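# Set the desk's wooden block on the stand's top plate

## Task

Move the wooden block from the desk onto the top plate of the stand's post, using one or both robots. The post is already locked at its correct height and must still be locked there at the end; lowering it quickly can fail the job even if a robot is holding it. Afterwards the robots must release the block and back away. The block has to rest there without any robot supporting it, and no robot may fall over or be left leaning.

## Robot and tools

Robots: two identical mobile manipulators, r1 and r2, each a Hello Robot Stretch 4. Each has an omni-wheel base, a lift on a mast, an arm that telescopes forward, a three-joint wrist (yaw, pitch, roll) and a two-finger gripper. Each is about 1.6 m tall, and its base rim lies within 0.23 m of the base origin. Each robot has four cameras: rN_head_camera, rN_head_left_camera, rN_head_right_camera and rN_wrist_camera, where N is 1 or 2.

Frames: the base frame has its origin on the floor under the base centre, with x forward, y left and z up. hand_pose is a fixed point between the open fingertips, given in this frame. With all wrist joints at 0, its axes line up with the base axes, but the printed position can be slightly wrong. The odometry frame is the base frame where the robot stood when the scene began. base_odometry counts wheel turns only, so slipping still counts as travel. Its heading is positive to the left and runs from -3.142 to 3.142. Each robot reports in its own frames. To see where the two robots are relative to each other, use the images, lidar_m and wrist_depth_mm.

execute_actions: takes actions, a list holding one action or none. An empty list just returns the state and images. The action is an object keyed by robot name. Under each robot you can give:
- base: exactly one relative command. translate_m drives straight, forward positive, -2 to 2 m. strafe_m moves sideways, left positive, -2 to 2 m. rotate_rad turns in place, counter-clockwise positive, -3.2 to 3.2 rad. Each is an offset from where the base last measured itself.
- joints: absolute targets by name. lift_m 0 to 1.2 m. arm_m 0 to 0.55 m extension. wrist_yaw_rad -1.134 to 4.276 (0 forward, positive left, 3.14 folded back; above 3.4 the arm may block it). wrist_pitch_rad -1.117 to 4.259 (0 level, 1.57 pointing down). wrist_roll_rad -1.117 to 4.259 (positive is clockwise seen from behind the gripper). gripper_m -0.038 to 0.141 m fingertip gap; negative values press the fingers together.
- pace: "slow", "default", "fast" or "max". Base speeds are 0.1, 0.3, 0.4 and 0.6 m/s, and turn rates 1, 2, 3 and 4 rad/s. A raised lift lowers these caps.
- contact_limits: {"arm_m": x}, where x runs from 0 (lightest) to 0.75 (hardest) and defaults to 0.5. It sets how hard the arm may push before it halts.
- end_of_arm: "enable_torque", sent on its own, restarts wrist or gripper motors that have shut off.
All motions in an action begin together. An action runs for at most 15 s. A joint target beyond its range is clipped, and the result says so. Any other bad value or unknown key rejects the whole call. The optional cameras argument lists the camera names to return; null, omitted or ["all"] returns all of them, and [] returns none. Anything you leave out of an action may still be pushing toward its old target.

wait: seconds from 0 to 10. Nothing new is commanded, and it returns the state and images.

zoom_image: camera plus region [x0, y0, x1, y1] in pixels, at most 504x504, with the origin at the top-left. It works only on full images from the latest result.

finished_scene: scene (1 or 2). This ends the scene permanently and reports whether the task succeeded.

Results: base_status and joint_status give how each motion ended. "done" means reached; for the base it means the wheels turned the full amount, even if they slipped. "off_target" means it stopped short and may keep pushing. "contact_stop_at_<key>" means it met something; that part then goes slack, so a lift may sink under a load. "limit_stop_at_<name>" means a built-in limit stopped it: limit_stop_at_tilt means the lean is over 6 degrees and commands are ignored, and limit_stop_at_own_body means it was about to hit its own body. "torque_fault" means a wrist or gripper motor has gone limp and needs enable_torque. on_its_own lists uncommanded behaviour, and its "held at" gives the target being held. A stop reported in one call cancels the rest of the calls in that reply. lidar_m gives 12 distances in 30-degree sectors: the 1st is straight ahead, then counter-clockwise, so the 4th is left, the 7th behind and the 10th right. "-" means nothing seen, or something nearer than 0.25 m. wrist_depth_mm is a 7x7 grid of median depths from the top-left, 100 to 2000 mm. turned_by_wheels vs turned_by_imu: a gap over about 0.1 rad suggests a collision or slip. base_tilt is in degrees, with forward and right positive. motor_effort is a percentage, with the peak of the last action in brackets; for the wheels, positive means a right turn.

Gripping: command a gap smaller than the object to squeeze it. A smaller value grips harder and pulls the object toward the wrist. Neither gripper_m nor "done" proves that something is held; look at the gripper effort and the images. If the fingertips jam on a surface, raise the lift. To unfold the wrist at the start, send lift_m 0.4 with wrist_yaw_rad 0.

Avoid: robots pressing against each other. Contact between bases is not reported, and even millimetres of further driving press hard. Avoid turning or driving with more than 1 kg held at arm_m above 0.2, especially at fast paces. Avoid steady high pushes, wrist overloads (about 2 kg in a level gripper), and drops or slams of the block. Never lower the stand's post quickly. Release the block fully and drive clear before finishing.

Each tool is called after "Emit:" in YAML: its name, and indented under it one key for each argument.

## Session

Emit:
execute_actions:
  actions: []

Scene clock: 0.00 s.
r1.base_odometry: x=+0.000 y=+0.000 heading=+0.000 (m, m, rad; r1's odometry frame)
r1.turned_by_wheels: +0.000 (rad since the last result)
r1.turned_by_imu: +0.000 (rad since the last result)
r1.base_tilt: forward=+1.1 right=-0.8 (deg)
r1.lidar_m: 3.75 1.43 1.03 0.99 1.03 0.98 0.95 1.00 1.37 3.92 2.75 2.76
r1.base_status: not commanded
r1.joint_positions: lift_m=+0.131 arm_m=+0.001 wrist_yaw_rad=+3.066 wrist_pitch_rad=+0.006 wrist_roll_rad=-0.019 gripper_m=+0.057
r1.joint_status: not commanded
r1.motor_effort: lift_m=+20 arm_m=+0 wrist_yaw_rad=+1 wrist_pitch_rad=-5 wrist_roll_rad=+0 gripper_m=-3 wheel_0=+0 wheel_1=-1 wheel_2=+0 (%)
r1.hand_pose: x=-0.1087 y=+0.1090 z=+0.3075 quat_wxyz=(+0.038, -0.003, -0.009, +0.999) (m; r1's base frame)
r1.wrist_depth_mm: - 141 1078 1078 1078 1098 1098 / - 139 1060 1078 1078 1098 1078 / - 126 195 1078 1078 1078 1078 / 108 141 243 1078 1098 1098 1078 / 1060 1060 1078 1098 1078 1098 1098 / 1025 1060 210 1078 196 1060 1078 / 831 866 788 152 809 741 788
r2.base_odometry: x=+0.000 y=+0.000 heading=+0.000 (m, m, rad; r2's odometry frame)
r2.turned_by_wheels: +0.000 (rad since the last result)
r2.turned_by_imu: +0.000 (rad since the last result)
r2.base_tilt: forward=-0.2 right=+0.1 (deg)
r2.lidar_m: 1.92 2.74 2.85 2.77 3.32 1.35 2.72 5.21 1.93 1.38 1.32 1.40
r2.base_status: not commanded
r2.joint_positions: lift_m=+0.218 arm_m=-0.003 wrist_yaw_rad=+3.136 wrist_pitch_rad=+0.018 wrist_roll_rad=-0.004 gripper_m=+0.057
r2.joint_status: not commanded
r2.motor_effort: lift_m=+19 arm_m=+0 wrist_yaw_rad=+0 wrist_pitch_rad=-6 wrist_roll_rad=+2 gripper_m=-6 wheel_0=+0 wheel_1=+0 wheel_2=+0 (%)
r2.hand_pose: x=-0.1196 y=+0.0891 z=+0.3910 quat_wxyz=(+0.003, -0.009, -0.002, +1.000) (m; r2's base frame)
r2.wrist_depth_mm: - 143 - - - - - / - 124 157 - - - - / - 118 155 - - - - / 110 144 216 - - - - / 219 - - - - - - / 226 1499 198 1308 197 1308 1281 / 223 960 976 108 976 878 917
pictures: r1_head_camera, r1_head_left_camera, r1_head_right_camera, r1_wrist_camera, r2_head_camera, r2_head_left_camera, r2_head_right_camera, r2_wrist_camera
Images, in order (width x height): r1_head_camera 420x560, r1_head_left_camera 420x672, r1_head_right_camera 420x672, r1_wrist_camera 616x392, r2_head_camera 420x560, r2_head_left_camera 420x672, r2_head_right_camera 420x672, r2_wrist_camera 616x392.

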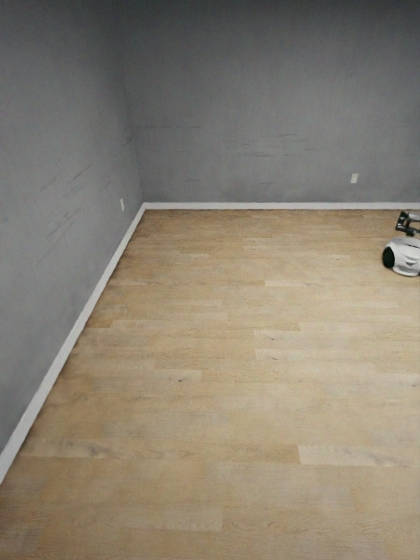

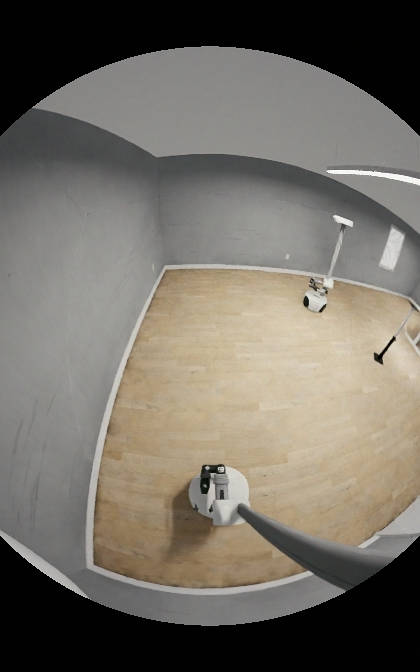

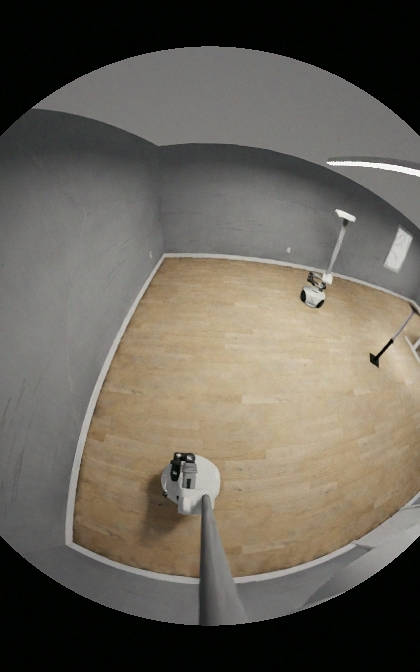

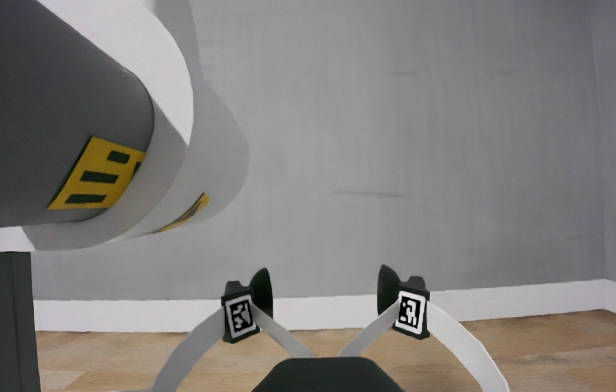

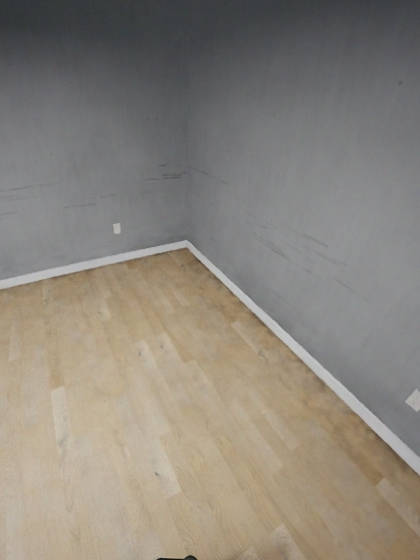

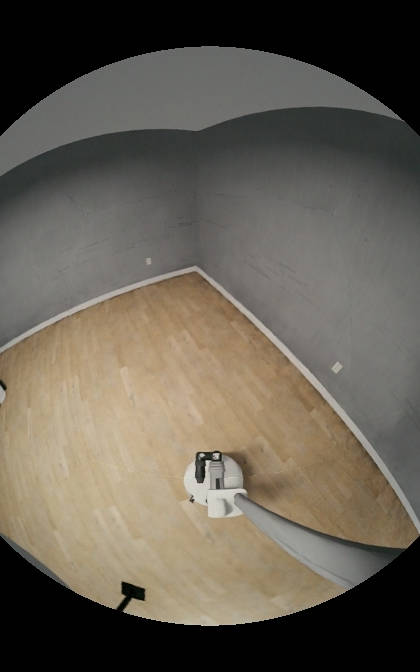

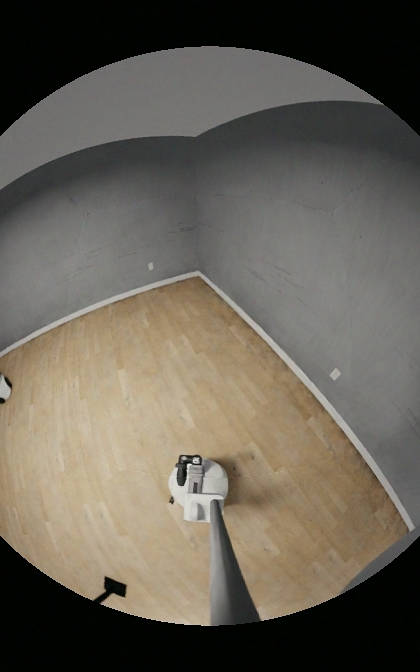

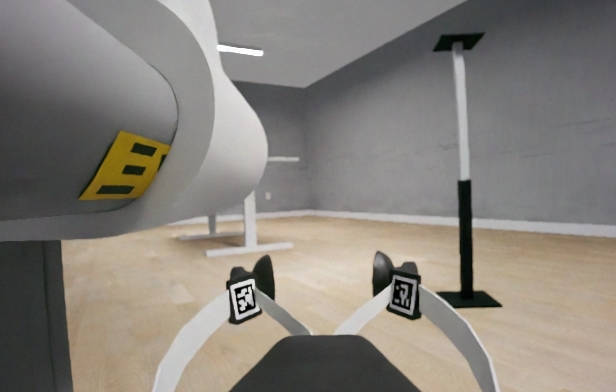

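Emit:
execute_actions:
  actions:
    - {"r2":{"base":{"rotate_rad":-3.0},"joints":{"lift_m":0.65,"wrist_yaw_rad":0,"gripper_m":0.13},"pace":"fast"},"r1":{"base":{"rotate_rad":-1.2},"pace":"fast"}}
  cameras: ["r1_head_camera","r2_head_camera","r2_head_left_camera","r2_wrist_camera"]

Scene clock: 6.00 s.
r1.base_odometry: x=+0.000 y=+0.000 heading=-1.200 (m, m, rad; r1's odometry frame)
r1.turned_by_wheels: -1.200 (rad since the last result)
r1.turned_by_imu: -1.197 (rad since the last result)
r1.base_tilt: forward=+0.9 right=-0.9 (deg)
r1.lidar_m: 2.70 2.78 3.76 1.70 1.11 0.99 1.00 1.04 0.95 0.95 1.18 2.40
r1.base_status: done
r1.joint_positions: lift_m=+0.131 arm_m=+0.001 wrist_yaw_rad=+3.066 wrist_pitch_rad=+0.006 wrist_roll_rad=-0.019 gripper_m=+0.057
r1.joint_status: not commanded
r1.motor_effort: lift_m=+20(20) arm_m=+0(0) wrist_yaw_rad=+0(1) wrist_pitch_rad=-5(5) wrist_roll_rad=-1(1) gripper_m=-3(3) wheel_0=+0(10) wheel_1=+0(6) wheel_2=-1(9) (%)
r1.hand_pose: x=-0.1087 y=+0.1090 z=+0.3075 quat_wxyz=(+0.038, -0.003, -0.009, +0.999) (m; r1's base frame)
r1.wrist_depth_mm: - 141 1229 1138 1060 976 931 / - 139 1205 1160 1060 976 917 / - 126 196 1138 1060 991 904 / 108 141 243 1138 1060 976 917 / 1008 1308 1255 1138 1060 991 904 / 1060 1229 209 1118 196 960 931 / 820 866 788 152 820 732 798
r2.base_odometry: x=+0.000 y=+0.000 heading=-3.000 (m, m, rad; r2's odometry frame)
r2.turned_by_wheels: -3.000 (rad since the last result)
r2.turned_by_imu: -2.981 (rad since the last result)
r2.base_tilt: forward=-0.1 right=+0.1 (deg)
r2.lidar_m: 2.51 3.46 1.71 1.36 1.33 1.46 2.26 2.74 2.82 2.78 3.34 1.36
r2.base_status: done
r2.joint_positions: lift_m=+0.650 arm_m=-0.003 wrist_yaw_rad=+0.001 wrist_pitch_rad=+0.018 wrist_roll_rad=-0.004 gripper_m=+0.130
r2.joint_status: all done
r2.motor_effort: lift_m=+23(25) arm_m=+0(0) wrist_yaw_rad=-2(7) wrist_pitch_rad=-6(6) wrist_roll_rad=+2(2) gripper_m=-1(4) wheel_0=+0(9) wheel_1=+0(8) wheel_2=-1(10) (%)
r2.hand_pose: x=+0.4568 y=-0.0873 z=+0.8227 quat_wxyz=(+1.000, -0.002, +0.009, +0.000) (m; r2's base frame)
r2.wrist_depth_mm: - - - - - - - / - - - - - - - / - - - - - - - / - - - - - - - / - - - - - - - / - - 224 - - - - / 1921 1863 1983 108 1921 1756 1661
pictures: r1_head_camera, r2_head_camera, r2_head_left_camera, r2_wrist_camera
Images, in order (width x height): r1_head_camera 420x560, r2_head_camera 420x560, r2_head_left_camera 420x672, r2_wrist_camera 616x392.

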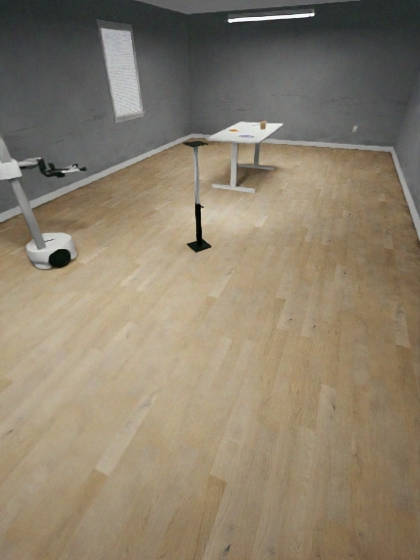

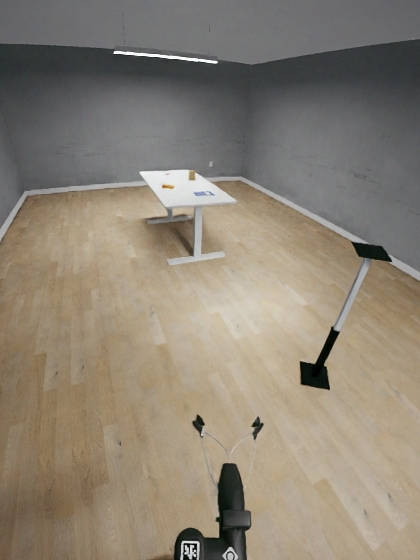

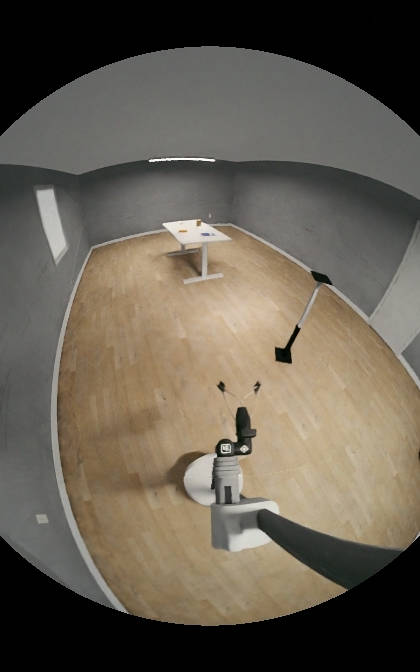

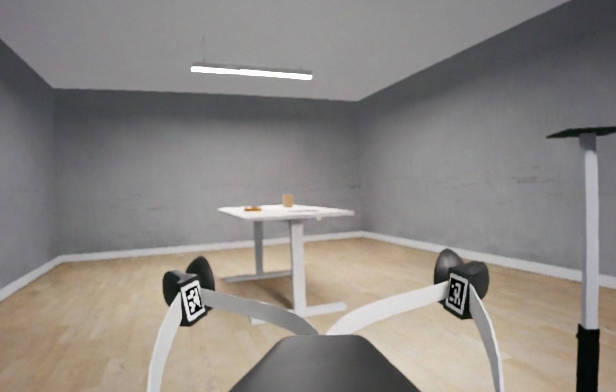

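Emit:
execute_actions:
  actions:
    - {"r2":{"base":{"rotate_rad":0.3},"pace":"max"}}
  cameras: []

Emit:
execute_actions:
  actions:
    - {"r2":{"base":{"translate_m":2.0},"pace":"max"}}
  cameras: ["r2_head_camera","r2_head_right_camera","r2_wrist_camera"]

Scene clock: 15.93 s.
r1.base_odometry: x=+0.000 y=+0.000 heading=-1.200 (m, m, rad; r1's odometry frame)
r1.turned_by_wheels: +0.000 (rad since the last result)
r1.turned_by_imu: -0.001 (rad since the last result)
r1.base_tilt: forward=+1.0 right=-0.8 (deg)
r1.lidar_m: 2.70 2.77 3.76 1.71 1.10 0.99 1.01 1.04 0.95 0.95 1.19 2.40
r1.base_status: not commanded
r1.joint_positions: lift_m=+0.131 arm_m=+0.001 wrist_yaw_rad=+3.066 wrist_pitch_rad=+0.006 wrist_roll_rad=-0.019 gripper_m=+0.057
r1.joint_status: not commanded
r1.motor_effort: lift_m=+20(20) arm_m=+0(0) wrist_yaw_rad=+0(1) wrist_pitch_rad=-5(5) wrist_roll_rad=-1(1) gripper_m=-3(4) wheel_0=+0(0) wheel_1=-1(0) wheel_2=+0(1) (%)
r1.hand_pose: x=-0.1087 y=+0.1090 z=+0.3075 quat_wxyz=(+0.038, -0.003, -0.009, +0.999) (m; r1's base frame)
r1.wrist_depth_mm: - 141 1255 1138 1060 991 917 / - 139 1182 1138 1042 991 931 / - 127 195 1138 1060 976 917 / 108 141 243 1138 1060 976 917 / 1025 1308 1255 1138 1060 976 917 / 1060 1229 209 1118 195 976 917 / 820 878 778 152 809 741 798
r2.base_odometry: x=+0.000 y=+0.000 heading=-2.700 (m, m, rad; r2's odometry frame)
r2.turned_by_wheels: +0.300 (rad since the last result)
r2.turned_by_imu: +0.298 (rad since the last result)
r2.base_tilt: forward=-0.2 right=+0.1 (deg)
r2.lidar_m: 2.48 2.08 1.44 1.32 1.34 1.77 2.74 2.81 2.78 3.34 1.33 2.65
r2.base_status: done
r2.joint_positions: lift_m=+0.650 arm_m=-0.003 wrist_yaw_rad=+0.000 wrist_pitch_rad=+0.018 wrist_roll_rad=-0.004 gripper_m=+0.130
r2.joint_status: not commanded
r2.motor_effort: lift_m=+23(23) arm_m=+0(0) wrist_yaw_rad=-2(2) wrist_pitch_rad=-6(6) wrist_roll_rad=+1(2) gripper_m=-2(2) wheel_0=+0(7) wheel_1=-1(6) wheel_2=+0(10) (%)
r2.hand_pose: x=+0.4568 y=-0.0873 z=+0.8227 quat_wxyz=(+1.000, -0.002, +0.009, +0.000) (m; r2's base frame)
r2.wrist_depth_mm: - - - - - - - / - - - - - - - / - - - - - - - / - - - - - - - / - - - - - - - / - - 223 - - - - / 1921 1921 - 108 1921 1756 1756
pictures: none
No camera images: the call's "cameras" was empty. Leave "cameras" out to get every camera's image.

Scene clock: 21.70 s.
r1.base_odometry: x=+0.000 y=+0.000 heading=-1.200 (m, m, rad; r1's odometry frame)
r1.turned_by_wheels: +0.000 (rad since the last result)
r1.turned_by_imu: -0.001 (rad since the last result)
r1.base_tilt: forward=+0.9 right=-0.9 (deg)
r1.lidar_m: 2.70 4.10 3.76 1.71 1.09 0.99 1.01 1.05 0.93 0.96 1.19 2.41
r1.base_status: not commanded
r1.joint_positions: lift_m=+0.131 arm_m=+0.001 wrist_yaw_rad=+3.066 wrist_pitch_rad=+0.006 wrist_roll_rad=-0.019 gripper_m=+0.057
r1.joint_status: not commanded
r1.motor_effort: lift_m=+20(20) arm_m=+0(0) wrist_yaw_rad=+0(0) wrist_pitch_rad=-6(5) wrist_roll_rad=+0(0) gripper_m=-2(3) wheel_0=+0(0) wheel_1=-1(0) wheel_2=+0(1) (%)
r1.hand_pose: x=-0.1087 y=+0.1090 z=+0.3075 quat_wxyz=(+0.038, -0.003, -0.009, +0.999) (m; r1's base frame)
r1.wrist_depth_mm: - 141 1229 1160 1078 976 917 / - 139 1205 1160 1060 976 917 / - 127 195 1160 1078 976 931 / 108 141 243 1160 1060 991 917 / 1025 1336 1255 1138 1060 976 917 / 1060 1255 209 1138 196 976 917 / 820 866 778 152 809 741 798
r2.base_odometry: x=-1.808 y=-0.855 heading=-2.700 (m, m, rad; r2's odometry frame)
r2.turned_by_wheels: +0.000 (rad since the last result)
r2.turned_by_imu: +0.003 (rad since the last result)
r2.base_tilt: forward=-0.2 right=+0.1 (deg)
r2.lidar_m: 1.38 2.34 1.63 1.49 1.52 2.01 - 1.52 1.50 3.21 0.68 0.60
r2.base_status: done
r2.joint_positions: lift_m=+0.650 arm_m=-0.003 wrist_yaw_rad=+0.000 wrist_pitch_rad=+0.018 wrist_roll_rad=-0.004 gripper_m=+0.130
r2.joint_status: not commanded
r2.motor_effort: lift_m=+20(23) arm_m=+0(0) wrist_yaw_rad=-1(0) wrist_pitch_rad=-6(6) wrist_roll_rad=+2(2) gripper_m=-2(1) wheel_0=-1(7) wheel_1=+0(7) wheel_2=+1(14) (%)
r2.hand_pose: x=+0.4568 y=-0.0874 z=+0.8230 quat_wxyz=(+1.000, -0.002, +0.009, +0.000) (m; r2's base frame)
r2.wrist_depth_mm: - - - - - - - / - - - - - - - / - - - - - - - / - - - - - - - / - - - - - 831 798 / - - 223 - - 530 480 / 1983 1921 - 108 1921 1708 1708
pictures: r2_head_camera, r2_head_right_camera, r2_wrist_camera
Images, in order (width x height): r2_head_camera 420x560, r2_head_right_camera 420x672, r2_wrist_camera 616x392.

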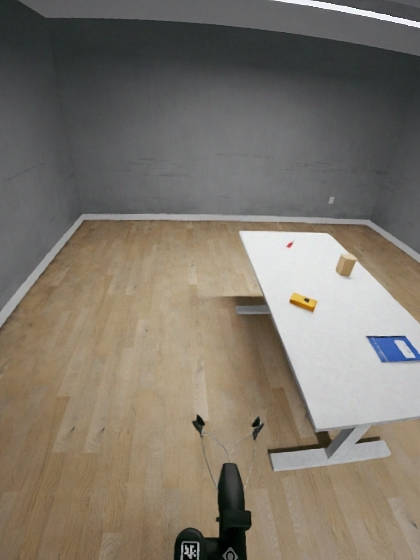

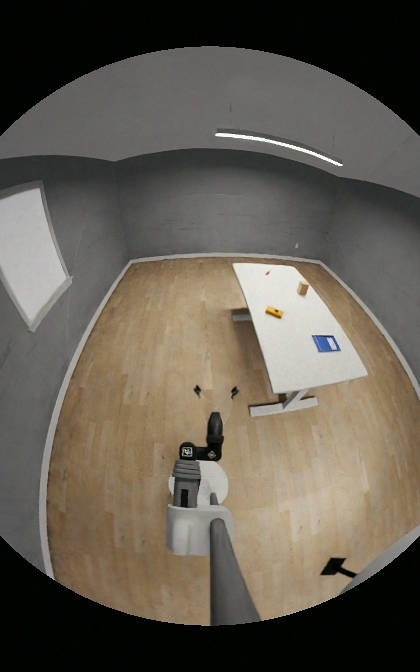

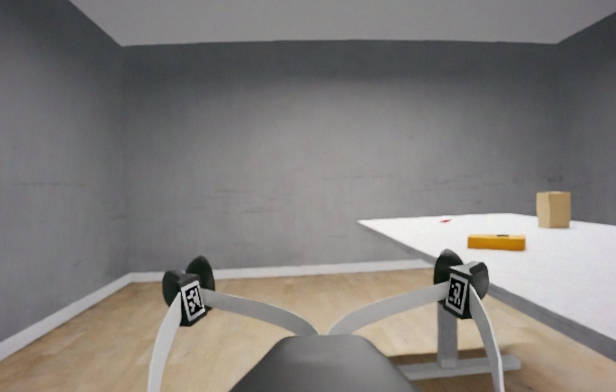

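Emit:
execute_actions:
  actions:
    - {"r2":{"base":{"rotate_rad":-1.47},"joints":{"lift_m":0.69,"gripper_m":0.141},"pace":"max"}}
  cameras: []

Emit:
execute_actions:
  actions:
    - {"r2":{"base":{"strafe_m":1.35},"pace":"max"}}
  cameras: ["r2_head_camera","r2_head_right_camera","r2_wrist_camera"]

Scene clock: 30.57 s.
r1.base_odometry: x=+0.000 y=+0.000 heading=-1.200 (m, m, rad; r1's odometry frame)
r1.turned_by_wheels: +0.000 (rad since the last result)
r1.turned_by_imu: -0.001 (rad since the last result)
r1.base_tilt: forward=+0.8 right=-1.0 (deg)
r1.lidar_m: 2.69 4.13 3.77 1.70 1.08 0.99 0.99 1.05 0.94 0.96 1.20 2.40
r1.base_status: not commanded
r1.joint_positions: lift_m=+0.131 arm_m=+0.001 wrist_yaw_rad=+3.066 wrist_pitch_rad=+0.006 wrist_roll_rad=-0.019 gripper_m=+0.057
r1.joint_status: not commanded
r1.motor_effort: lift_m=+20(20) arm_m=+0(0) wrist_yaw_rad=+0(1) wrist_pitch_rad=-6(5) wrist_roll_rad=-1(0) gripper_m=-3(3) wheel_0=+0(0) wheel_1=+0(0) wheel_2=-1(1) (%)
r1.hand_pose: x=-0.1087 y=+0.1090 z=+0.3075 quat_wxyz=(+0.038, -0.003, -0.009, +0.999) (m; r1's base frame)
r1.wrist_depth_mm: - 142 1229 1160 1060 976 917 / - 139 1205 1138 1060 976 904 / - 126 196 1138 1060 1008 917 / 108 141 243 1138 1060 976 917 / 1025 1336 1255 1160 1060 991 917 / 1078 1229 209 1118 196 960 931 / 820 866 778 151 809 741 798
r2.base_odometry: x=-1.808 y=-0.855 heading=+2.113 (m, m, rad; r2's odometry frame)
r2.turned_by_wheels: -1.470 (rad since the last result)
r2.turned_by_imu: -1.460 (rad since the last result)
r2.base_tilt: forward=-0.1 right=+0.1 (deg)
r2.lidar_m: 3.20 0.60 0.61 1.81 2.11 1.56 1.50 1.59 2.16 4.75 1.50 3.30
r2.base_status: done
r2.joint_positions: lift_m=+0.690 arm_m=-0.003 wrist_yaw_rad=+0.000 wrist_pitch_rad=+0.018 wrist_roll_rad=-0.004 gripper_m=+0.141
r2.joint_status: all done
r2.motor_effort: lift_m=+22(26) arm_m=+0(0) wrist_yaw_rad=-1(1) wrist_pitch_rad=-5(6) wrist_roll_rad=+1(3) gripper_m=-2(4) wheel_0=+1(7) wheel_1=+1(8) wheel_2=+0(7) (%)
r2.hand_pose: x=+0.4568 y=-0.0874 z=+0.8629 quat_wxyz=(+1.000, -0.002, +0.009, +0.000) (m; r2's base frame)
r2.wrist_depth_mm: - - - - - - - / - - - - - - - / - - - - - - - / - - - - - - - / - - - - - - - / 831 - - - - - - / - 1921 - 108 1983 1863 1808
pictures: none
No camera images: the call's "cameras" was empty. Leave "cameras" out to get every camera's image.

Scene clock: 34.87 s.
r1.base_odometry: x=+0.000 y=+0.000 heading=-1.200 (m, m, rad; r1's odometry frame)
r1.turned_by_wheels: +0.000 (rad since the last result)
r1.turned_by_imu: -0.001 (rad since the last result)
r1.base_tilt: forward=+0.8 right=-1.1 (deg)
r1.lidar_m: 2.68 4.13 3.76 1.71 1.09 0.99 1.01 1.04 0.95 0.96 1.21 2.41
r1.base_status: not commanded
r1.joint_positions: lift_m=+0.131 arm_m=+0.001 wrist_yaw_rad=+3.066 wrist_pitch_rad=+0.006 wrist_roll_rad=-0.019 gripper_m=+0.057
r1.joint_status: not commanded
r1.motor_effort: lift_m=+20(20) arm_m=+0(0) wrist_yaw_rad=+0(1) wrist_pitch_rad=-5(5) wrist_roll_rad=+0(0) gripper_m=-3(3) wheel_0=+0(0) wheel_1=+0(0) wheel_2=-1(1) (%)
r1.hand_pose: x=-0.1087 y=+0.1090 z=+0.3075 quat_wxyz=(+0.038, -0.003, -0.009, +0.999) (m; r1's base frame)
r1.wrist_depth_mm: - 141 1229 1138 1060 991 917 / - 139 1205 1160 1042 976 931 / - 126 195 1160 1060 991 917 / 108 140 243 1160 1042 976 931 / 1025 1336 1255 1138 1060 976 931 / 1078 1255 209 1118 196 960 904 / 831 854 778 151 809 741 798
r2.base_odometry: x=-2.964 y=-1.552 heading=+2.113 (m, m, rad; r2's odometry frame)
r2.turned_by_wheels: +0.000 (rad since the last result)
r2.turned_by_imu: +0.004 (rad since the last result)
r2.base_tilt: forward=-0.1 right=+0.1 (deg)
r2.lidar_m: 0.44 0.46 0.66 2.63 2.11 1.53 1.45 1.57 2.17 6.09 0.64 0.47
r2.base_status: done
r2.joint_positions: lift_m=+0.690 arm_m=-0.003 wrist_yaw_rad=+0.000 wrist_pitch_rad=+0.018 wrist_roll_rad=-0.004 gripper_m=+0.141
r2.joint_status: not commanded
r2.motor_effort: lift_m=+22(22) arm_m=-1(0) wrist_yaw_rad=-1(1) wrist_pitch_rad=-5(5) wrist_roll_rad=+3(1) gripper_m=-1(3) wheel_0=+1(11) wheel_1=+0(10) wheel_2=+0(0) (%)
r2.hand_pose: x=+0.4568 y=-0.0874 z=+0.8629 quat_wxyz=(+1.000, -0.002, +0.009, +0.000) (m; r2's base frame)
r2.wrist_depth_mm: - - - - - - - / - - - - - - - / - - - - - - - / - - - - - - - / - - - 866 - - - / 647 585 530 627 521 415 559 / 439 427 452 108 433 364 392
pictures: r2_head_camera, r2_head_right_camera, r2_wrist_camera
Images, in order (width x height): r2_head_camera 420x560, r2_head_right_camera 420x672, r2_wrist_camera 616x392.

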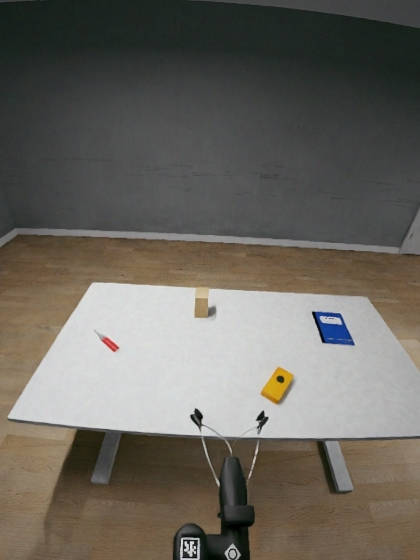

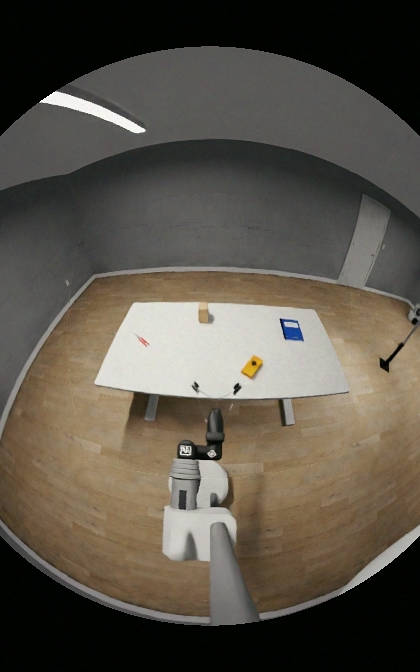

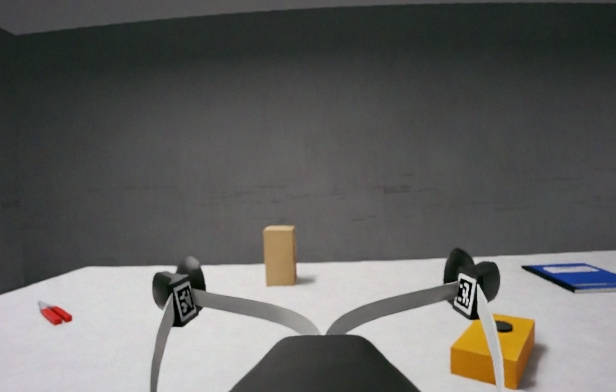

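Emit:
execute_actions:
  actions:
    - {"r2":{"base":{"strafe_m":0.075},"joints":{"lift_m":0.63,"arm_m":0.38},"pace":"fast"}}
  cameras: ["r2_head_camera","r2_wrist_camera"]

Scene clock: 44.13 s.
r1.base_odometry: x=+0.000 y=+0.000 heading=-1.200 (m, m, rad; r1's odometry frame)
r1.turned_by_wheels: +0.000 (rad since the last result)
r1.turned_by_imu: -0.001 (rad since the last result)
r1.base_tilt: forward=+0.9 right=-1.0 (deg)
r1.lidar_m: 2.71 4.10 3.76 1.69 1.08 0.99 0.99 1.05 0.96 0.95 1.19 2.40
r1.base_status: not commanded
r1.joint_positions: lift_m=+0.131 arm_m=+0.001 wrist_yaw_rad=+3.066 wrist_pitch_rad=+0.006 wrist_roll_rad=-0.019 gripper_m=+0.057
r1.joint_status: not commanded
r1.motor_effort: lift_m=+20(20) arm_m=+0(0) wrist_yaw_rad=+1(0) wrist_pitch_rad=-5(5) wrist_roll_rad=-1(1) gripper_m=-2(2) wheel_0=+0(0) wheel_1=+0(0) wheel_2=-1(1) (%)
r1.hand_pose: x=-0.1087 y=+0.1090 z=+0.3075 quat_wxyz=(+0.038, -0.003, -0.009, +0.999) (m; r1's base frame)
r1.wrist_depth_mm: - 141 1229 1160 1060 976 931 / - 139 1205 1138 1060 991 917 / - 127 196 1160 1042 991 917 / 108 141 243 1138 1060 991 931 / 1025 1308 1255 1160 1060 991 917 / 1060 1229 210 1118 196 976 917 / 831 866 788 151 809 732 798
r2.base_odometry: x=-3.029 y=-1.591 heading=+2.113 (m, m, rad; r2's odometry frame)
r2.turned_by_wheels: +0.000 (rad since the last result)
r2.turned_by_imu: +0.000 (rad since the last result)
r2.base_tilt: forward=-0.1 right=+0.1 (deg)
r2.lidar_m: 0.45 0.48 0.66 2.55 2.12 1.53 1.48 1.55 2.18 6.17 0.62 0.47
r2.base_status: done
r2.joint_positions: lift_m=+0.630 arm_m=+0.379 wrist_yaw_rad=+0.000 wrist_pitch_rad=+0.018 wrist_roll_rad=-0.004 gripper_m=+0.141
r2.joint_status: all done
r2.motor_effort: lift_m=+15(18) arm_m=+8(8) wrist_yaw_rad=+0(1) wrist_pitch_rad=-5(6) wrist_roll_rad=+2(3) gripper_m=-1(1) wheel_0=+1(11) wheel_1=+0(13) wheel_2=+0(1) (%)
r2.hand_pose: x=+0.8379 y=-0.0874 z=+0.8034 quat_wxyz=(+1.000, -0.002, +0.009, +0.000) (m; r2's base frame)
r2.wrist_depth_mm: - - - - - - - / - - - - - - - / - - - - - - - / - - - - - - - / - - - 384 - - - / 452 410 373 384 357 338 387 / 307 297 315 108 301 278 282
pictures: r2_head_camera, r2_wrist_camera
Images, in order (width x height): r2_head_camera 420x560, r2_wrist_camera 616x392.

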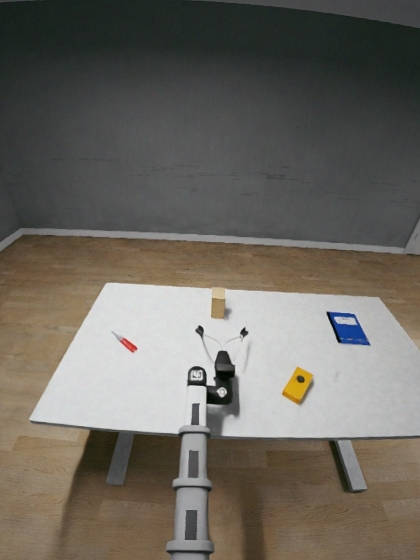

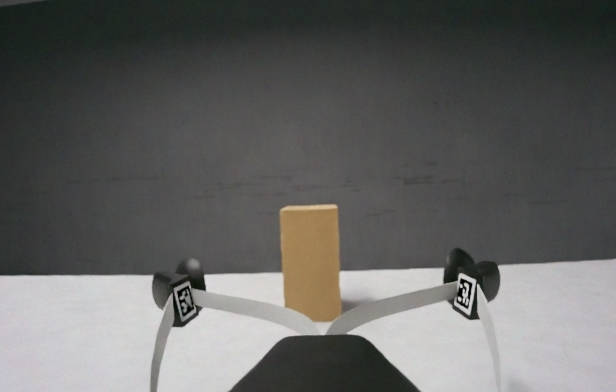

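Emit:
execute_actions:
  actions:
    - {"r2":{"base":{"translate_m":0.1},"joints":{"lift_m":0.615,"arm_m":0.47,"wrist_yaw_rad":0.035},"pace":"fast"}}
  cameras: ["r2_head_camera","r2_wrist_camera"]

Scene clock: 49.83 s.
r1.base_odometry: x=+0.000 y=+0.000 heading=-1.200 (m, m, rad; r1's odometry frame)
r1.turned_by_wheels: +0.000 (rad since the last result)
r1.turned_by_imu: -0.001 (rad since the last result)
r1.base_tilt: forward=+1.0 right=-1.0 (deg)
r1.lidar_m: 2.69 4.10 3.76 1.70 1.10 0.98 1.00 1.04 0.95 0.96 1.19 2.40
r1.base_status: not commanded
r1.joint_positions: lift_m=+0.131 arm_m=+0.001 wrist_yaw_rad=+3.066 wrist_pitch_rad=+0.006 wrist_roll_rad=-0.019 gripper_m=+0.057
r1.joint_status: not commanded
r1.motor_effort: lift_m=+20(20) arm_m=+0(0) wrist_yaw_rad=+1(1) wrist_pitch_rad=-6(5) wrist_roll_rad=+0(0) gripper_m=-3(2) wheel_0=+0(0) wheel_1=-1(0) wheel_2=-1(1) (%)
r1.hand_pose: x=-0.1087 y=+0.1090 z=+0.3075 quat_wxyz=(+0.038, -0.003, -0.009, +0.999) (m; r1's base frame)
r1.wrist_depth_mm: - 141 1205 1138 1060 976 931 / - 139 1205 1138 1078 991 931 / - 127 195 1160 1060 991 917 / 108 141 243 1138 1060 976 904 / 1025 1336 1255 1138 1060 991 917 / 1042 1255 209 1098 196 976 917 / 831 878 778 152 809 741 798
r2.base_odometry: x=-3.080 y=-1.505 heading=+2.114 (m, m, rad; r2's odometry frame)
r2.turned_by_wheels: +0.000 (rad since the last result)
r2.turned_by_imu: +0.001 (rad since the last result)
r2.base_tilt: forward=-0.1 right=+0.2 (deg)
r2.lidar_m: 0.35 0.39 0.54 2.53 2.26 1.63 1.56 1.67 2.32 6.18 0.50 0.36
r2.base_status: done
r2.joint_positions: lift_m=+0.615 arm_m=+0.469 wrist_yaw_rad=+0.035 wrist_pitch_rad=+0.018 wrist_roll_rad=-0.004 gripper_m=+0.141
r2.joint_status: all done
r2.motor_effort: lift_m=+15(15) arm_m=+8(10) wrist_yaw_rad=+0(6) wrist_pitch_rad=-6(6) wrist_roll_rad=+3(2) gripper_m=-2(2) wheel_0=+0(7) wheel_1=+1(7) wheel_2=+2(12) (%)
r2.hand_pose: x=+0.9308 y=-0.0773 z=+0.7884 quat_wxyz=(+1.000, -0.002, +0.009, +0.018) (m; r2's base frame)
r2.wrist_depth_mm: - - - - - - - / - - - - - - - / - - - - - - - / - - - - - - - / - - - 190 - - - / 404 366 330 189 310 304 343 / 273 265 283 108 268 247 246
pictures: r2_head_camera, r2_wrist_camera
Images, in order (width x height): r2_head_camera 420x560, r2_wrist_camera 616x392.

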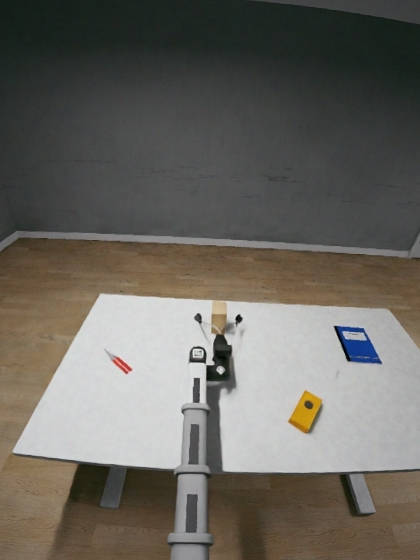

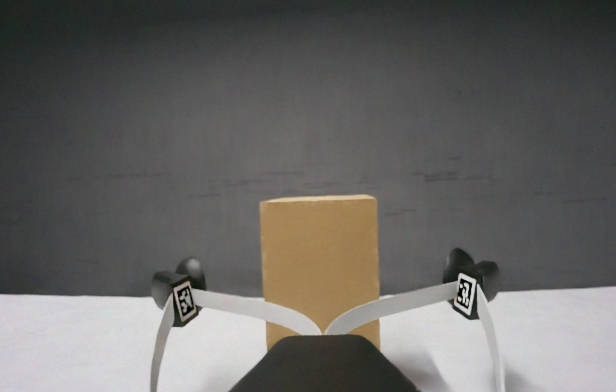

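Emit:
execute_actions:
  actions:
    - {"r2":{"joints":{"gripper_m":0.0}}}
  cameras: ["r2_wrist_camera"]

Emit:
execute_actions:
  actions:
    - {"r2":{"joints":{"lift_m":0.65}}}
  cameras: ["r2_head_right_camera","r2_wrist_camera"]

Scene clock: 58.93 s.
r1.base_odometry: x=+0.000 y=+0.000 heading=-1.200 (m, m, rad; r1's odometry frame)
r1.turned_by_wheels: +0.000 (rad since the last result)
r1.turned_by_imu: -0.001 (rad since the last result)
r1.base_tilt: forward=+0.9 right=-1.0 (deg)
r1.lidar_m: 2.70 4.11 3.76 1.69 1.09 0.99 1.00 1.03 0.93 0.96 1.20 2.38
r1.base_status: not commanded
r1.joint_positions: lift_m=+0.131 arm_m=+0.001 wrist_yaw_rad=+3.066 wrist_pitch_rad=+0.006 wrist_roll_rad=-0.019 gripper_m=+0.057
r1.joint_status: not commanded
r1.motor_effort: lift_m=+20(20) arm_m=+0(0) wrist_yaw_rad=+1(0) wrist_pitch_rad=-5(5) wrist_roll_rad=-1(1) gripper_m=-3(4) wheel_0=+0(0) wheel_1=-1(0) wheel_2=-1(1) (%)
r1.hand_pose: x=-0.1087 y=+0.1090 z=+0.3075 quat_wxyz=(+0.038, -0.003, -0.009, +0.999) (m; r1's base frame)
r1.wrist_depth_mm: - 141 1229 1160 1060 976 931 / - 139 1229 1160 1060 976 917 / - 127 195 1160 1078 976 931 / 108 141 242 1160 1060 991 917 / 1025 1336 1255 1160 1060 991 917 / 1060 1255 209 1098 196 960 904 / 820 866 778 151 820 741 798
r2.base_odometry: x=-3.080 y=-1.505 heading=+2.114 (m, m, rad; r2's odometry frame)
r2.turned_by_wheels: +0.000 (rad since the last result)
r2.turned_by_imu: +0.000 (rad since the last result)
r2.base_tilt: forward=-0.1 right=+0.1 (deg)
r2.lidar_m: 0.35 0.37 0.53 2.53 2.25 1.64 1.57 1.66 2.33 6.19 0.50 0.36
r2.base_status: not commanded
r2.joint_positions: lift_m=+0.615 arm_m=+0.469 wrist_yaw_rad=+0.035 wrist_pitch_rad=+0.018 wrist_roll_rad=-0.004 gripper_m=+0.001
r2.joint_status: all done
r2.motor_effort: lift_m=+15(15) arm_m=+8(8) wrist_yaw_rad=-1(1) wrist_pitch_rad=-6(5) wrist_roll_rad=+1(3) gripper_m=-28(29) wheel_0=+0(0) wheel_1=+1(1) wheel_2=+2(1) (%)
r2.hand_pose: x=+0.9308 y=-0.0772 z=+0.7884 quat_wxyz=(+1.000, -0.002, +0.009, +0.018) (m; r2's base frame)
r2.wrist_depth_mm: - - - - - - - / - - - - - - - / - - - - - - - / - - - - - - - / - - - 172 - - - / 404 402 182 173 176 309 345 / 273 264 282 108 252 244 245
pictures: r2_wrist_camera
Images, in order (width x height): r2_wrist_camera 616x392.

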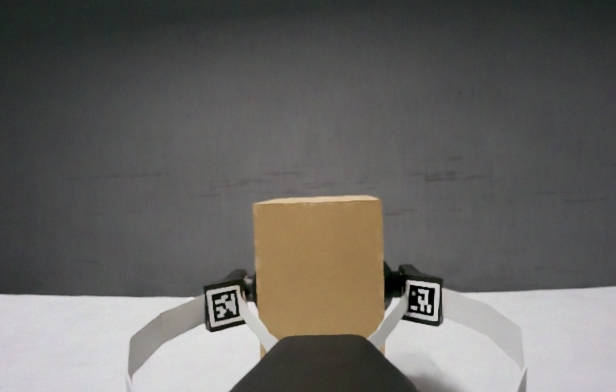

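Scene clock: 59.90 s.
r1.base_odometry: x=+0.000 y=+0.000 heading=-1.200 (m, m, rad; r1's odometry frame)
r1.turned_by_wheels: +0.000 (rad since the last result)
r1.turned_by_imu: +0.000 (rad since the last result)
r1.base_tilt: forward=+0.9 right=-1.0 (deg)
r1.lidar_m: 2.70 4.13 3.76 1.70 1.10 0.99 1.01 1.04 0.95 0.96 1.19 2.40
r1.base_status: not commanded
r1.joint_positions: lift_m=+0.131 arm_m=+0.001 wrist_yaw_rad=+3.066 wrist_pitch_rad=+0.006 wrist_roll_rad=-0.019 gripper_m=+0.057
r1.joint_status: not commanded
r1.motor_effort: lift_m=+20(20) arm_m=+0(0) wrist_yaw_rad=+1(1) wrist_pitch_rad=-4(6) wrist_roll_rad=-1(1) gripper_m=-1(3) wheel_0=+0(0) wheel_1=+0(1) wheel_2=-1(0) (%)
r1.hand_pose: x=-0.1087 y=+0.1090 z=+0.3075 quat_wxyz=(+0.038, -0.003, -0.009, +0.999) (m; r1's base frame)
r1.wrist_depth_mm: - 141 1205 1138 1060 991 917 / - 139 1205 1160 1060 976 917 / - 127 195 1138 1060 976 931 / 108 141 243 1138 1060 991 917 / 1008 1308 1255 1160 1060 976 917 / 1060 1229 209 1098 196 960 917 / 831 866 778 152 809 741 798
r2.base_odometry: x=-3.080 y=-1.505 heading=+2.114 (m, m, rad; r2's odometry frame)
r2.turned_by_wheels: +0.000 (rad since the last result)
r2.turned_by_imu: +0.000 (rad since the last result)
r2.base_tilt: forward=-0.1 right=+0.1 (deg)
r2.lidar_m: 0.35 0.37 0.53 2.55 2.23 1.63 1.58 1.66 2.31 6.18 0.48 0.35
r2.base_status: not commanded
r2.joint_positions: lift_m=+0.650 arm_m=+0.469 wrist_yaw_rad=+0.035 wrist_pitch_rad=+0.021 wrist_roll_rad=-0.004 gripper_m=+0.001
r2.joint_status: all done
r2.motor_effort: lift_m=+25(26) arm_m=+8(8) wrist_yaw_rad=-1(0) wrist_pitch_rad=-15(16) wrist_roll_rad=+2(2) gripper_m=-27(27) wheel_0=+0(0) wheel_1=+1(1) wheel_2=+1(2) (%)
r2.hand_pose: x=+0.9308 y=-0.0772 z=+0.8216 quat_wxyz=(+1.000, -0.002, +0.011, +0.018) (m; r2's base frame)
r2.wrist_depth_mm: - - - - - - - / - - - - - - - / - - - - - - - / - - - - - - - / - - - 171 - - - / - - 182 172 176 384 - / 342 332 351 108 317 304 312
pictures: r2_head_right_camera, r2_wrist_camera
Images, in order (width x height): r2_head_right_camera 420x672, r2_wrist_camera 616x392.

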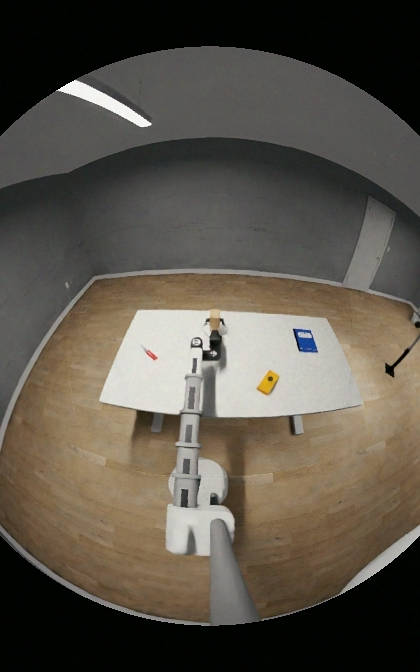

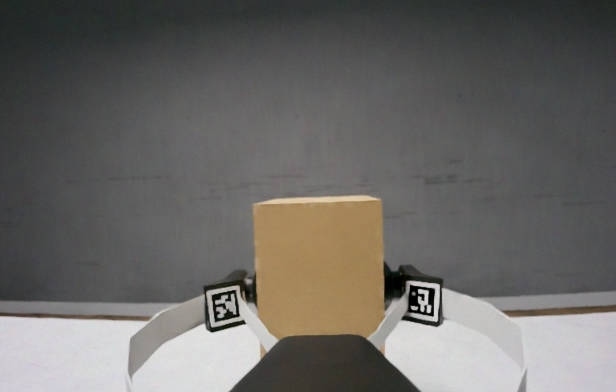

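Emit:
execute_actions:
  actions:
    - {"r2":{"base":{"strafe_m":-2.0},"joints":{"lift_m":1.0,"arm_m":0.05},"pace":"fast"}}
  cameras: []

Emit:
execute_actions:
  actions:
    - {"r2":{"base":{"rotate_rad":-0.56},"pace":"fast"}}
  cameras: ["r2_head_camera","r2_wrist_camera","r1_head_camera"]

Scene clock: 77.97 s.
r1.base_odometry: x=+0.000 y=+0.000 heading=-1.200 (m, m, rad; r1's odometry frame)
r1.turned_by_wheels: +0.000 (rad since the last result)
r1.turned_by_imu: -0.002 (rad since the last result)
r1.base_tilt: forward=+0.9 right=-1.0 (deg)
r1.lidar_m: 2.67 3.71 3.76 1.71 1.11 0.99 1.00 1.03 0.94 0.98 1.19 2.41
r1.base_status: not commanded
r1.joint_positions: lift_m=+0.131 arm_m=+0.001 wrist_yaw_rad=+3.066 wrist_pitch_rad=+0.006 wrist_roll_rad=-0.019 gripper_m=+0.057
r1.joint_status: not commanded
r1.motor_effort: lift_m=+20(20) arm_m=+0(0) wrist_yaw_rad=+1(0) wrist_pitch_rad=-5(5) wrist_roll_rad=+0(1) gripper_m=-4(4) wheel_0=+0(0) wheel_1=+0(1) wheel_2=-1(1) (%)
r1.hand_pose: x=-0.1087 y=+0.1090 z=+0.3075 quat_wxyz=(+0.038, -0.003, -0.009, +0.999) (m; r1's base frame)
r1.wrist_depth_mm: - 142 1229 1138 1060 976 931 / - 139 1205 1138 1042 976 917 / - 127 195 1160 1060 976 917 / 108 141 242 1138 1060 991 917 / 1025 1336 1229 1160 1042 991 904 / 1042 1229 209 1118 195 960 917 / 831 878 778 151 831 750 788
r2.base_odometry: x=-1.368 y=-0.472 heading=+2.114 (m, m, rad; r2's odometry frame)
r2.turned_by_wheels: +0.000 (rad since the last result)
r2.turned_by_imu: -0.005 (rad since the last result)
r2.base_tilt: forward=-0.1 right=+0.2 (deg)
r2.lidar_m: 3.11 1.44 1.07 1.40 2.29 1.66 1.60 1.69 2.35 4.16 3.60 1.03
r2.base_status: done
r2.joint_positions: lift_m=+1.000 arm_m=+0.052 wrist_yaw_rad=+0.035 wrist_pitch_rad=+0.021 wrist_roll_rad=-0.004 gripper_m=+0.001
r2.joint_status: all done
r2.motor_effort: lift_m=+24(27) arm_m=-9(10) wrist_yaw_rad=-2(3) wrist_pitch_rad=-16(17) wrist_roll_rad=+3(2) gripper_m=-27(27) wheel_0=-1(10) wheel_1=+2(14) wheel_2=+0(3) (%)
r2.hand_pose: x=+0.5137 y=-0.0772 z=+1.1716 quat_wxyz=(+1.000, -0.002, +0.011, +0.018) (m; r2's base frame)
r2.wrist_depth_mm: - - - - - - - / - - - - - - - / - - - - - - - / - - - - - - - / - - - 171 - - - / - - 182 173 176 - - / - - - 108 - - -
pictures: none
No camera images: the call's "cameras" was empty. Leave "cameras" out to get every camera's image.

Scene clock: 79.43 s.
r1.base_odometry: x=+0.000 y=+0.000 heading=-1.200 (m, m, rad; r1's odometry frame)
r1.turned_by_wheels: +0.000 (rad since the last result)
r1.turned_by_imu: +0.000 (rad since the last result)
r1.base_tilt: forward=+0.9 right=-0.8 (deg)
r1.lidar_m: 2.69 3.70 3.76 1.70 1.09 0.97 0.99 1.05 0.95 0.95 1.20 2.40
r1.base_status: not commanded
r1.joint_positions: lift_m=+0.131 arm_m=+0.001 wrist_yaw_rad=+3.066 wrist_pitch_rad=+0.006 wrist_roll_rad=-0.019 gripper_m=+0.057
r1.joint_status: not commanded
r1.motor_effort: lift_m=+20(20) arm_m=+0(0) wrist_yaw_rad=+1(1) wrist_pitch_rad=-5(5) wrist_roll_rad=-1(1) gripper_m=-4(4) wheel_0=+0(0) wheel_1=+0(0) wheel_2=-1(1) (%)
r1.hand_pose: x=-0.1087 y=+0.1090 z=+0.3075 quat_wxyz=(+0.038, -0.003, -0.009, +0.999) (m; r1's base frame)
r1.wrist_depth_mm: - 141 1229 1138 1060 976 917 / - 139 1205 1160 1060 991 917 / - 127 195 1138 1042 991 931 / 108 141 244 1138 1060 991 917 / 1008 1336 1255 1138 1060 991 904 / 1060 1255 210 1098 195 976 917 / 831 866 788 151 809 741 809
r2.base_odometry: x=-1.368 y=-0.472 heading=+1.554 (m, m, rad; r2's odometry frame)
r2.turned_by_wheels: -0.560 (rad since the last result)
r2.turned_by_imu: -0.556 (rad since the last result)
r2.base_tilt: forward=-0.1 right=+0.1 (deg)
r2.lidar_m: 1.04 3.08 1.47 1.05 1.18 2.38 1.70 1.60 1.69 2.24 4.18 3.60
r2.base_status: done
r2.joint_positions: lift_m=+1.000 arm_m=+0.052 wrist_yaw_rad=+0.035 wrist_pitch_rad=+0.021 wrist_roll_rad=-0.004 gripper_m=+0.001
r2.joint_status: not commanded
r2.motor_effort: lift_m=+24(24) arm_m=-8(9) wrist_yaw_rad=+0(3) wrist_pitch_rad=-16(16) wrist_roll_rad=+1(2) gripper_m=-28(28) wheel_0=+2(7) wheel_1=+2(11) wheel_2=+1(6) (%)
r2.hand_pose: x=+0.5137 y=-0.0773 z=+1.1716 quat_wxyz=(+1.000, -0.002, +0.011, +0.017) (m; r2's base frame)
r2.wrist_depth_mm: - - - - - - - / - - - - - - - / - - - - - - - / - - - - - - - / - - - 172 - - - / - - 182 173 176 - - / - - - 108 - - -
pictures: r1_head_camera, r2_head_camera, r2_wrist_camera
Images, in order (width x height): r1_head_camera 420x560, r2_head_camera 420x560, r2_wrist_camera 616x392.

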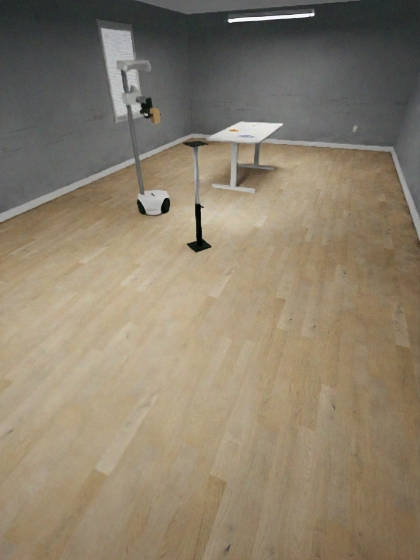

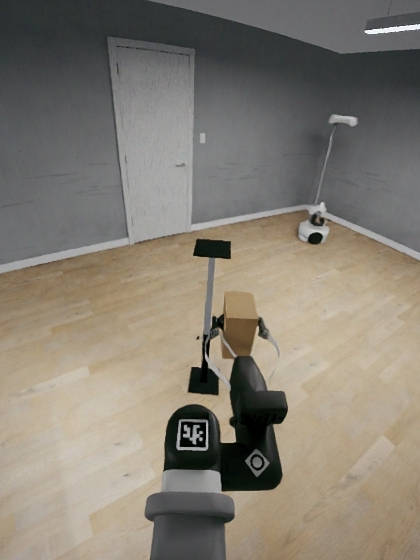

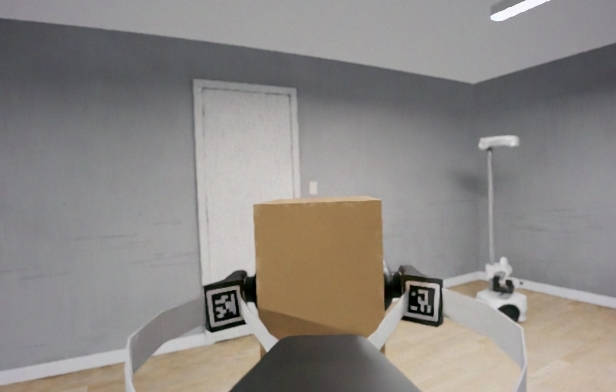

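Emit:
execute_actions:
  actions:
    - {"r2":{"base":{"translate_m":0.3},"joints":{"arm_m":0.22,"wrist_yaw_rad":0.15},"pace":"fast"}}
  cameras: ["r2_head_camera","r2_wrist_camera","r2_head_right_camera"]

Scene clock: 85.90 s.
r1.base_odometry: x=+0.000 y=+0.000 heading=-1.200 (m, m, rad; r1's odometry frame)
r1.turned_by_wheels: +0.000 (rad since the last result)
r1.turned_by_imu: -0.001 (rad since the last result)
r1.base_tilt: forward=+0.7 right=-1.0 (deg)
r1.lidar_m: 2.71 4.11 3.75 1.70 1.09 0.98 1.00 1.03 0.94 0.97 1.19 2.39
r1.base_status: not commanded
r1.joint_positions: lift_m=+0.131 arm_m=+0.001 wrist_yaw_rad=+3.066 wrist_pitch_rad=+0.006 wrist_roll_rad=-0.019 gripper_m=+0.057
r1.joint_status: not commanded
r1.motor_effort: lift_m=+20(20) arm_m=+0(0) wrist_yaw_rad=+0(1) wrist_pitch_rad=-5(4) wrist_roll_rad=-1(0) gripper_m=-1(3) wheel_0=+0(0) wheel_1=+0(0) wheel_2=-1(1) (%)
r1.hand_pose: x=-0.1087 y=+0.1090 z=+0.3075 quat_wxyz=(+0.038, -0.003, -0.009, +0.999) (m; r1's base frame)
r1.wrist_depth_mm: - 141 1229 1160 1060 976 917 / - 139 1205 1138 1060 991 917 / - 126 195 1160 1060 991 917 / 108 141 243 1160 1060 991 904 / 1025 1308 1255 1160 1060 976 917 / 1060 1255 209 1118 195 960 917 / 820 854 788 151 809 732 798
r2.base_odometry: x=-1.363 y=-0.172 heading=+1.554 (m, m, rad; r2's odometry frame)
r2.turned_by_wheels: +0.000 (rad since the last result)
r2.turned_by_imu: +0.001 (rad since the last result)
r2.base_tilt: forward=-0.2 right=+0.2 (deg)
r2.lidar_m: 0.76 2.84 2.95 1.22 1.17 2.78 1.98 1.87 1.93 2.62 4.01 3.35
r2.base_status: done
r2.joint_positions: lift_m=+1.000 arm_m=+0.219 wrist_yaw_rad=+0.150 wrist_pitch_rad=+0.021 wrist_roll_rad=-0.004 gripper_m=+0.001
r2.joint_status: all done
r2.motor_effort: lift_m=+24(24) arm_m=+8(10) wrist_yaw_rad=+0(8) wrist_pitch_rad=-16(16) wrist_roll_rad=+1(2) gripper_m=-28(28) wheel_0=+2(8) wheel_1=+2(8) wheel_2=+1(11) (%)
r2.hand_pose: x=+0.6877 y=-0.0433 z=+1.1716 quat_wxyz=(+0.997, -0.003, +0.010, +0.075) (m; r2's base frame)
r2.wrist_depth_mm: - - - - - - - / - - - - - - - / - - - - - - - / - - - - - - - / - - - 172 - - - / - - 182 172 176 - - / - - - 108 - - -
pictures: r2_head_camera, r2_head_right_camera, r2_wrist_camera
Images, in order (width x height): r2_head_camera 420x560, r2_head_right_camera 420x672, r2_wrist_camera 616x392.

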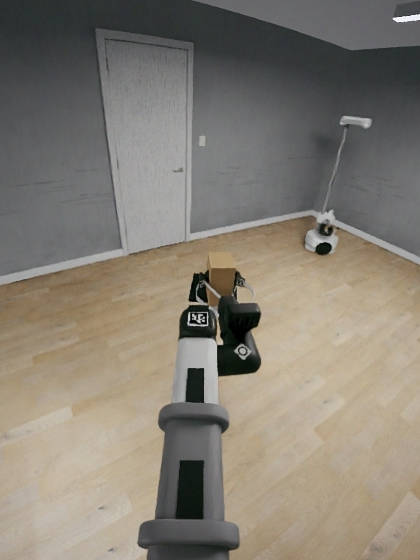

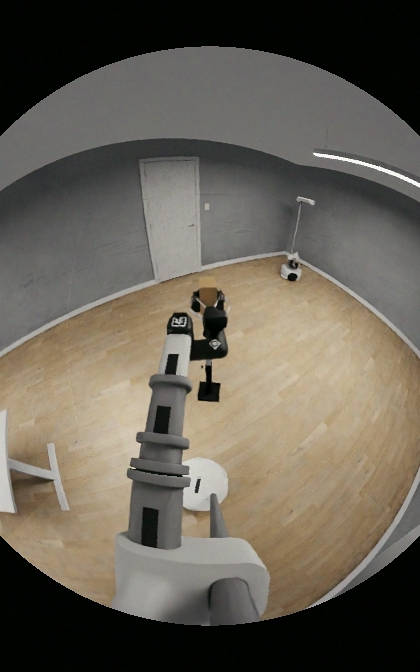

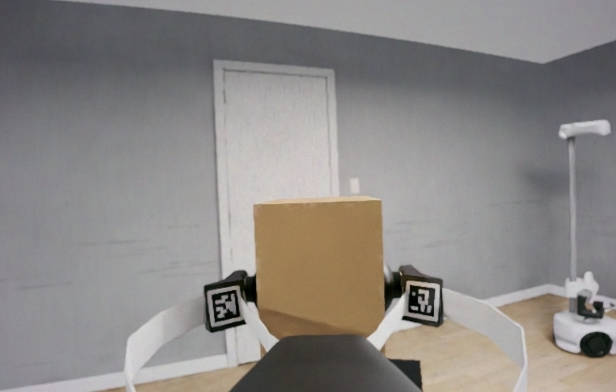

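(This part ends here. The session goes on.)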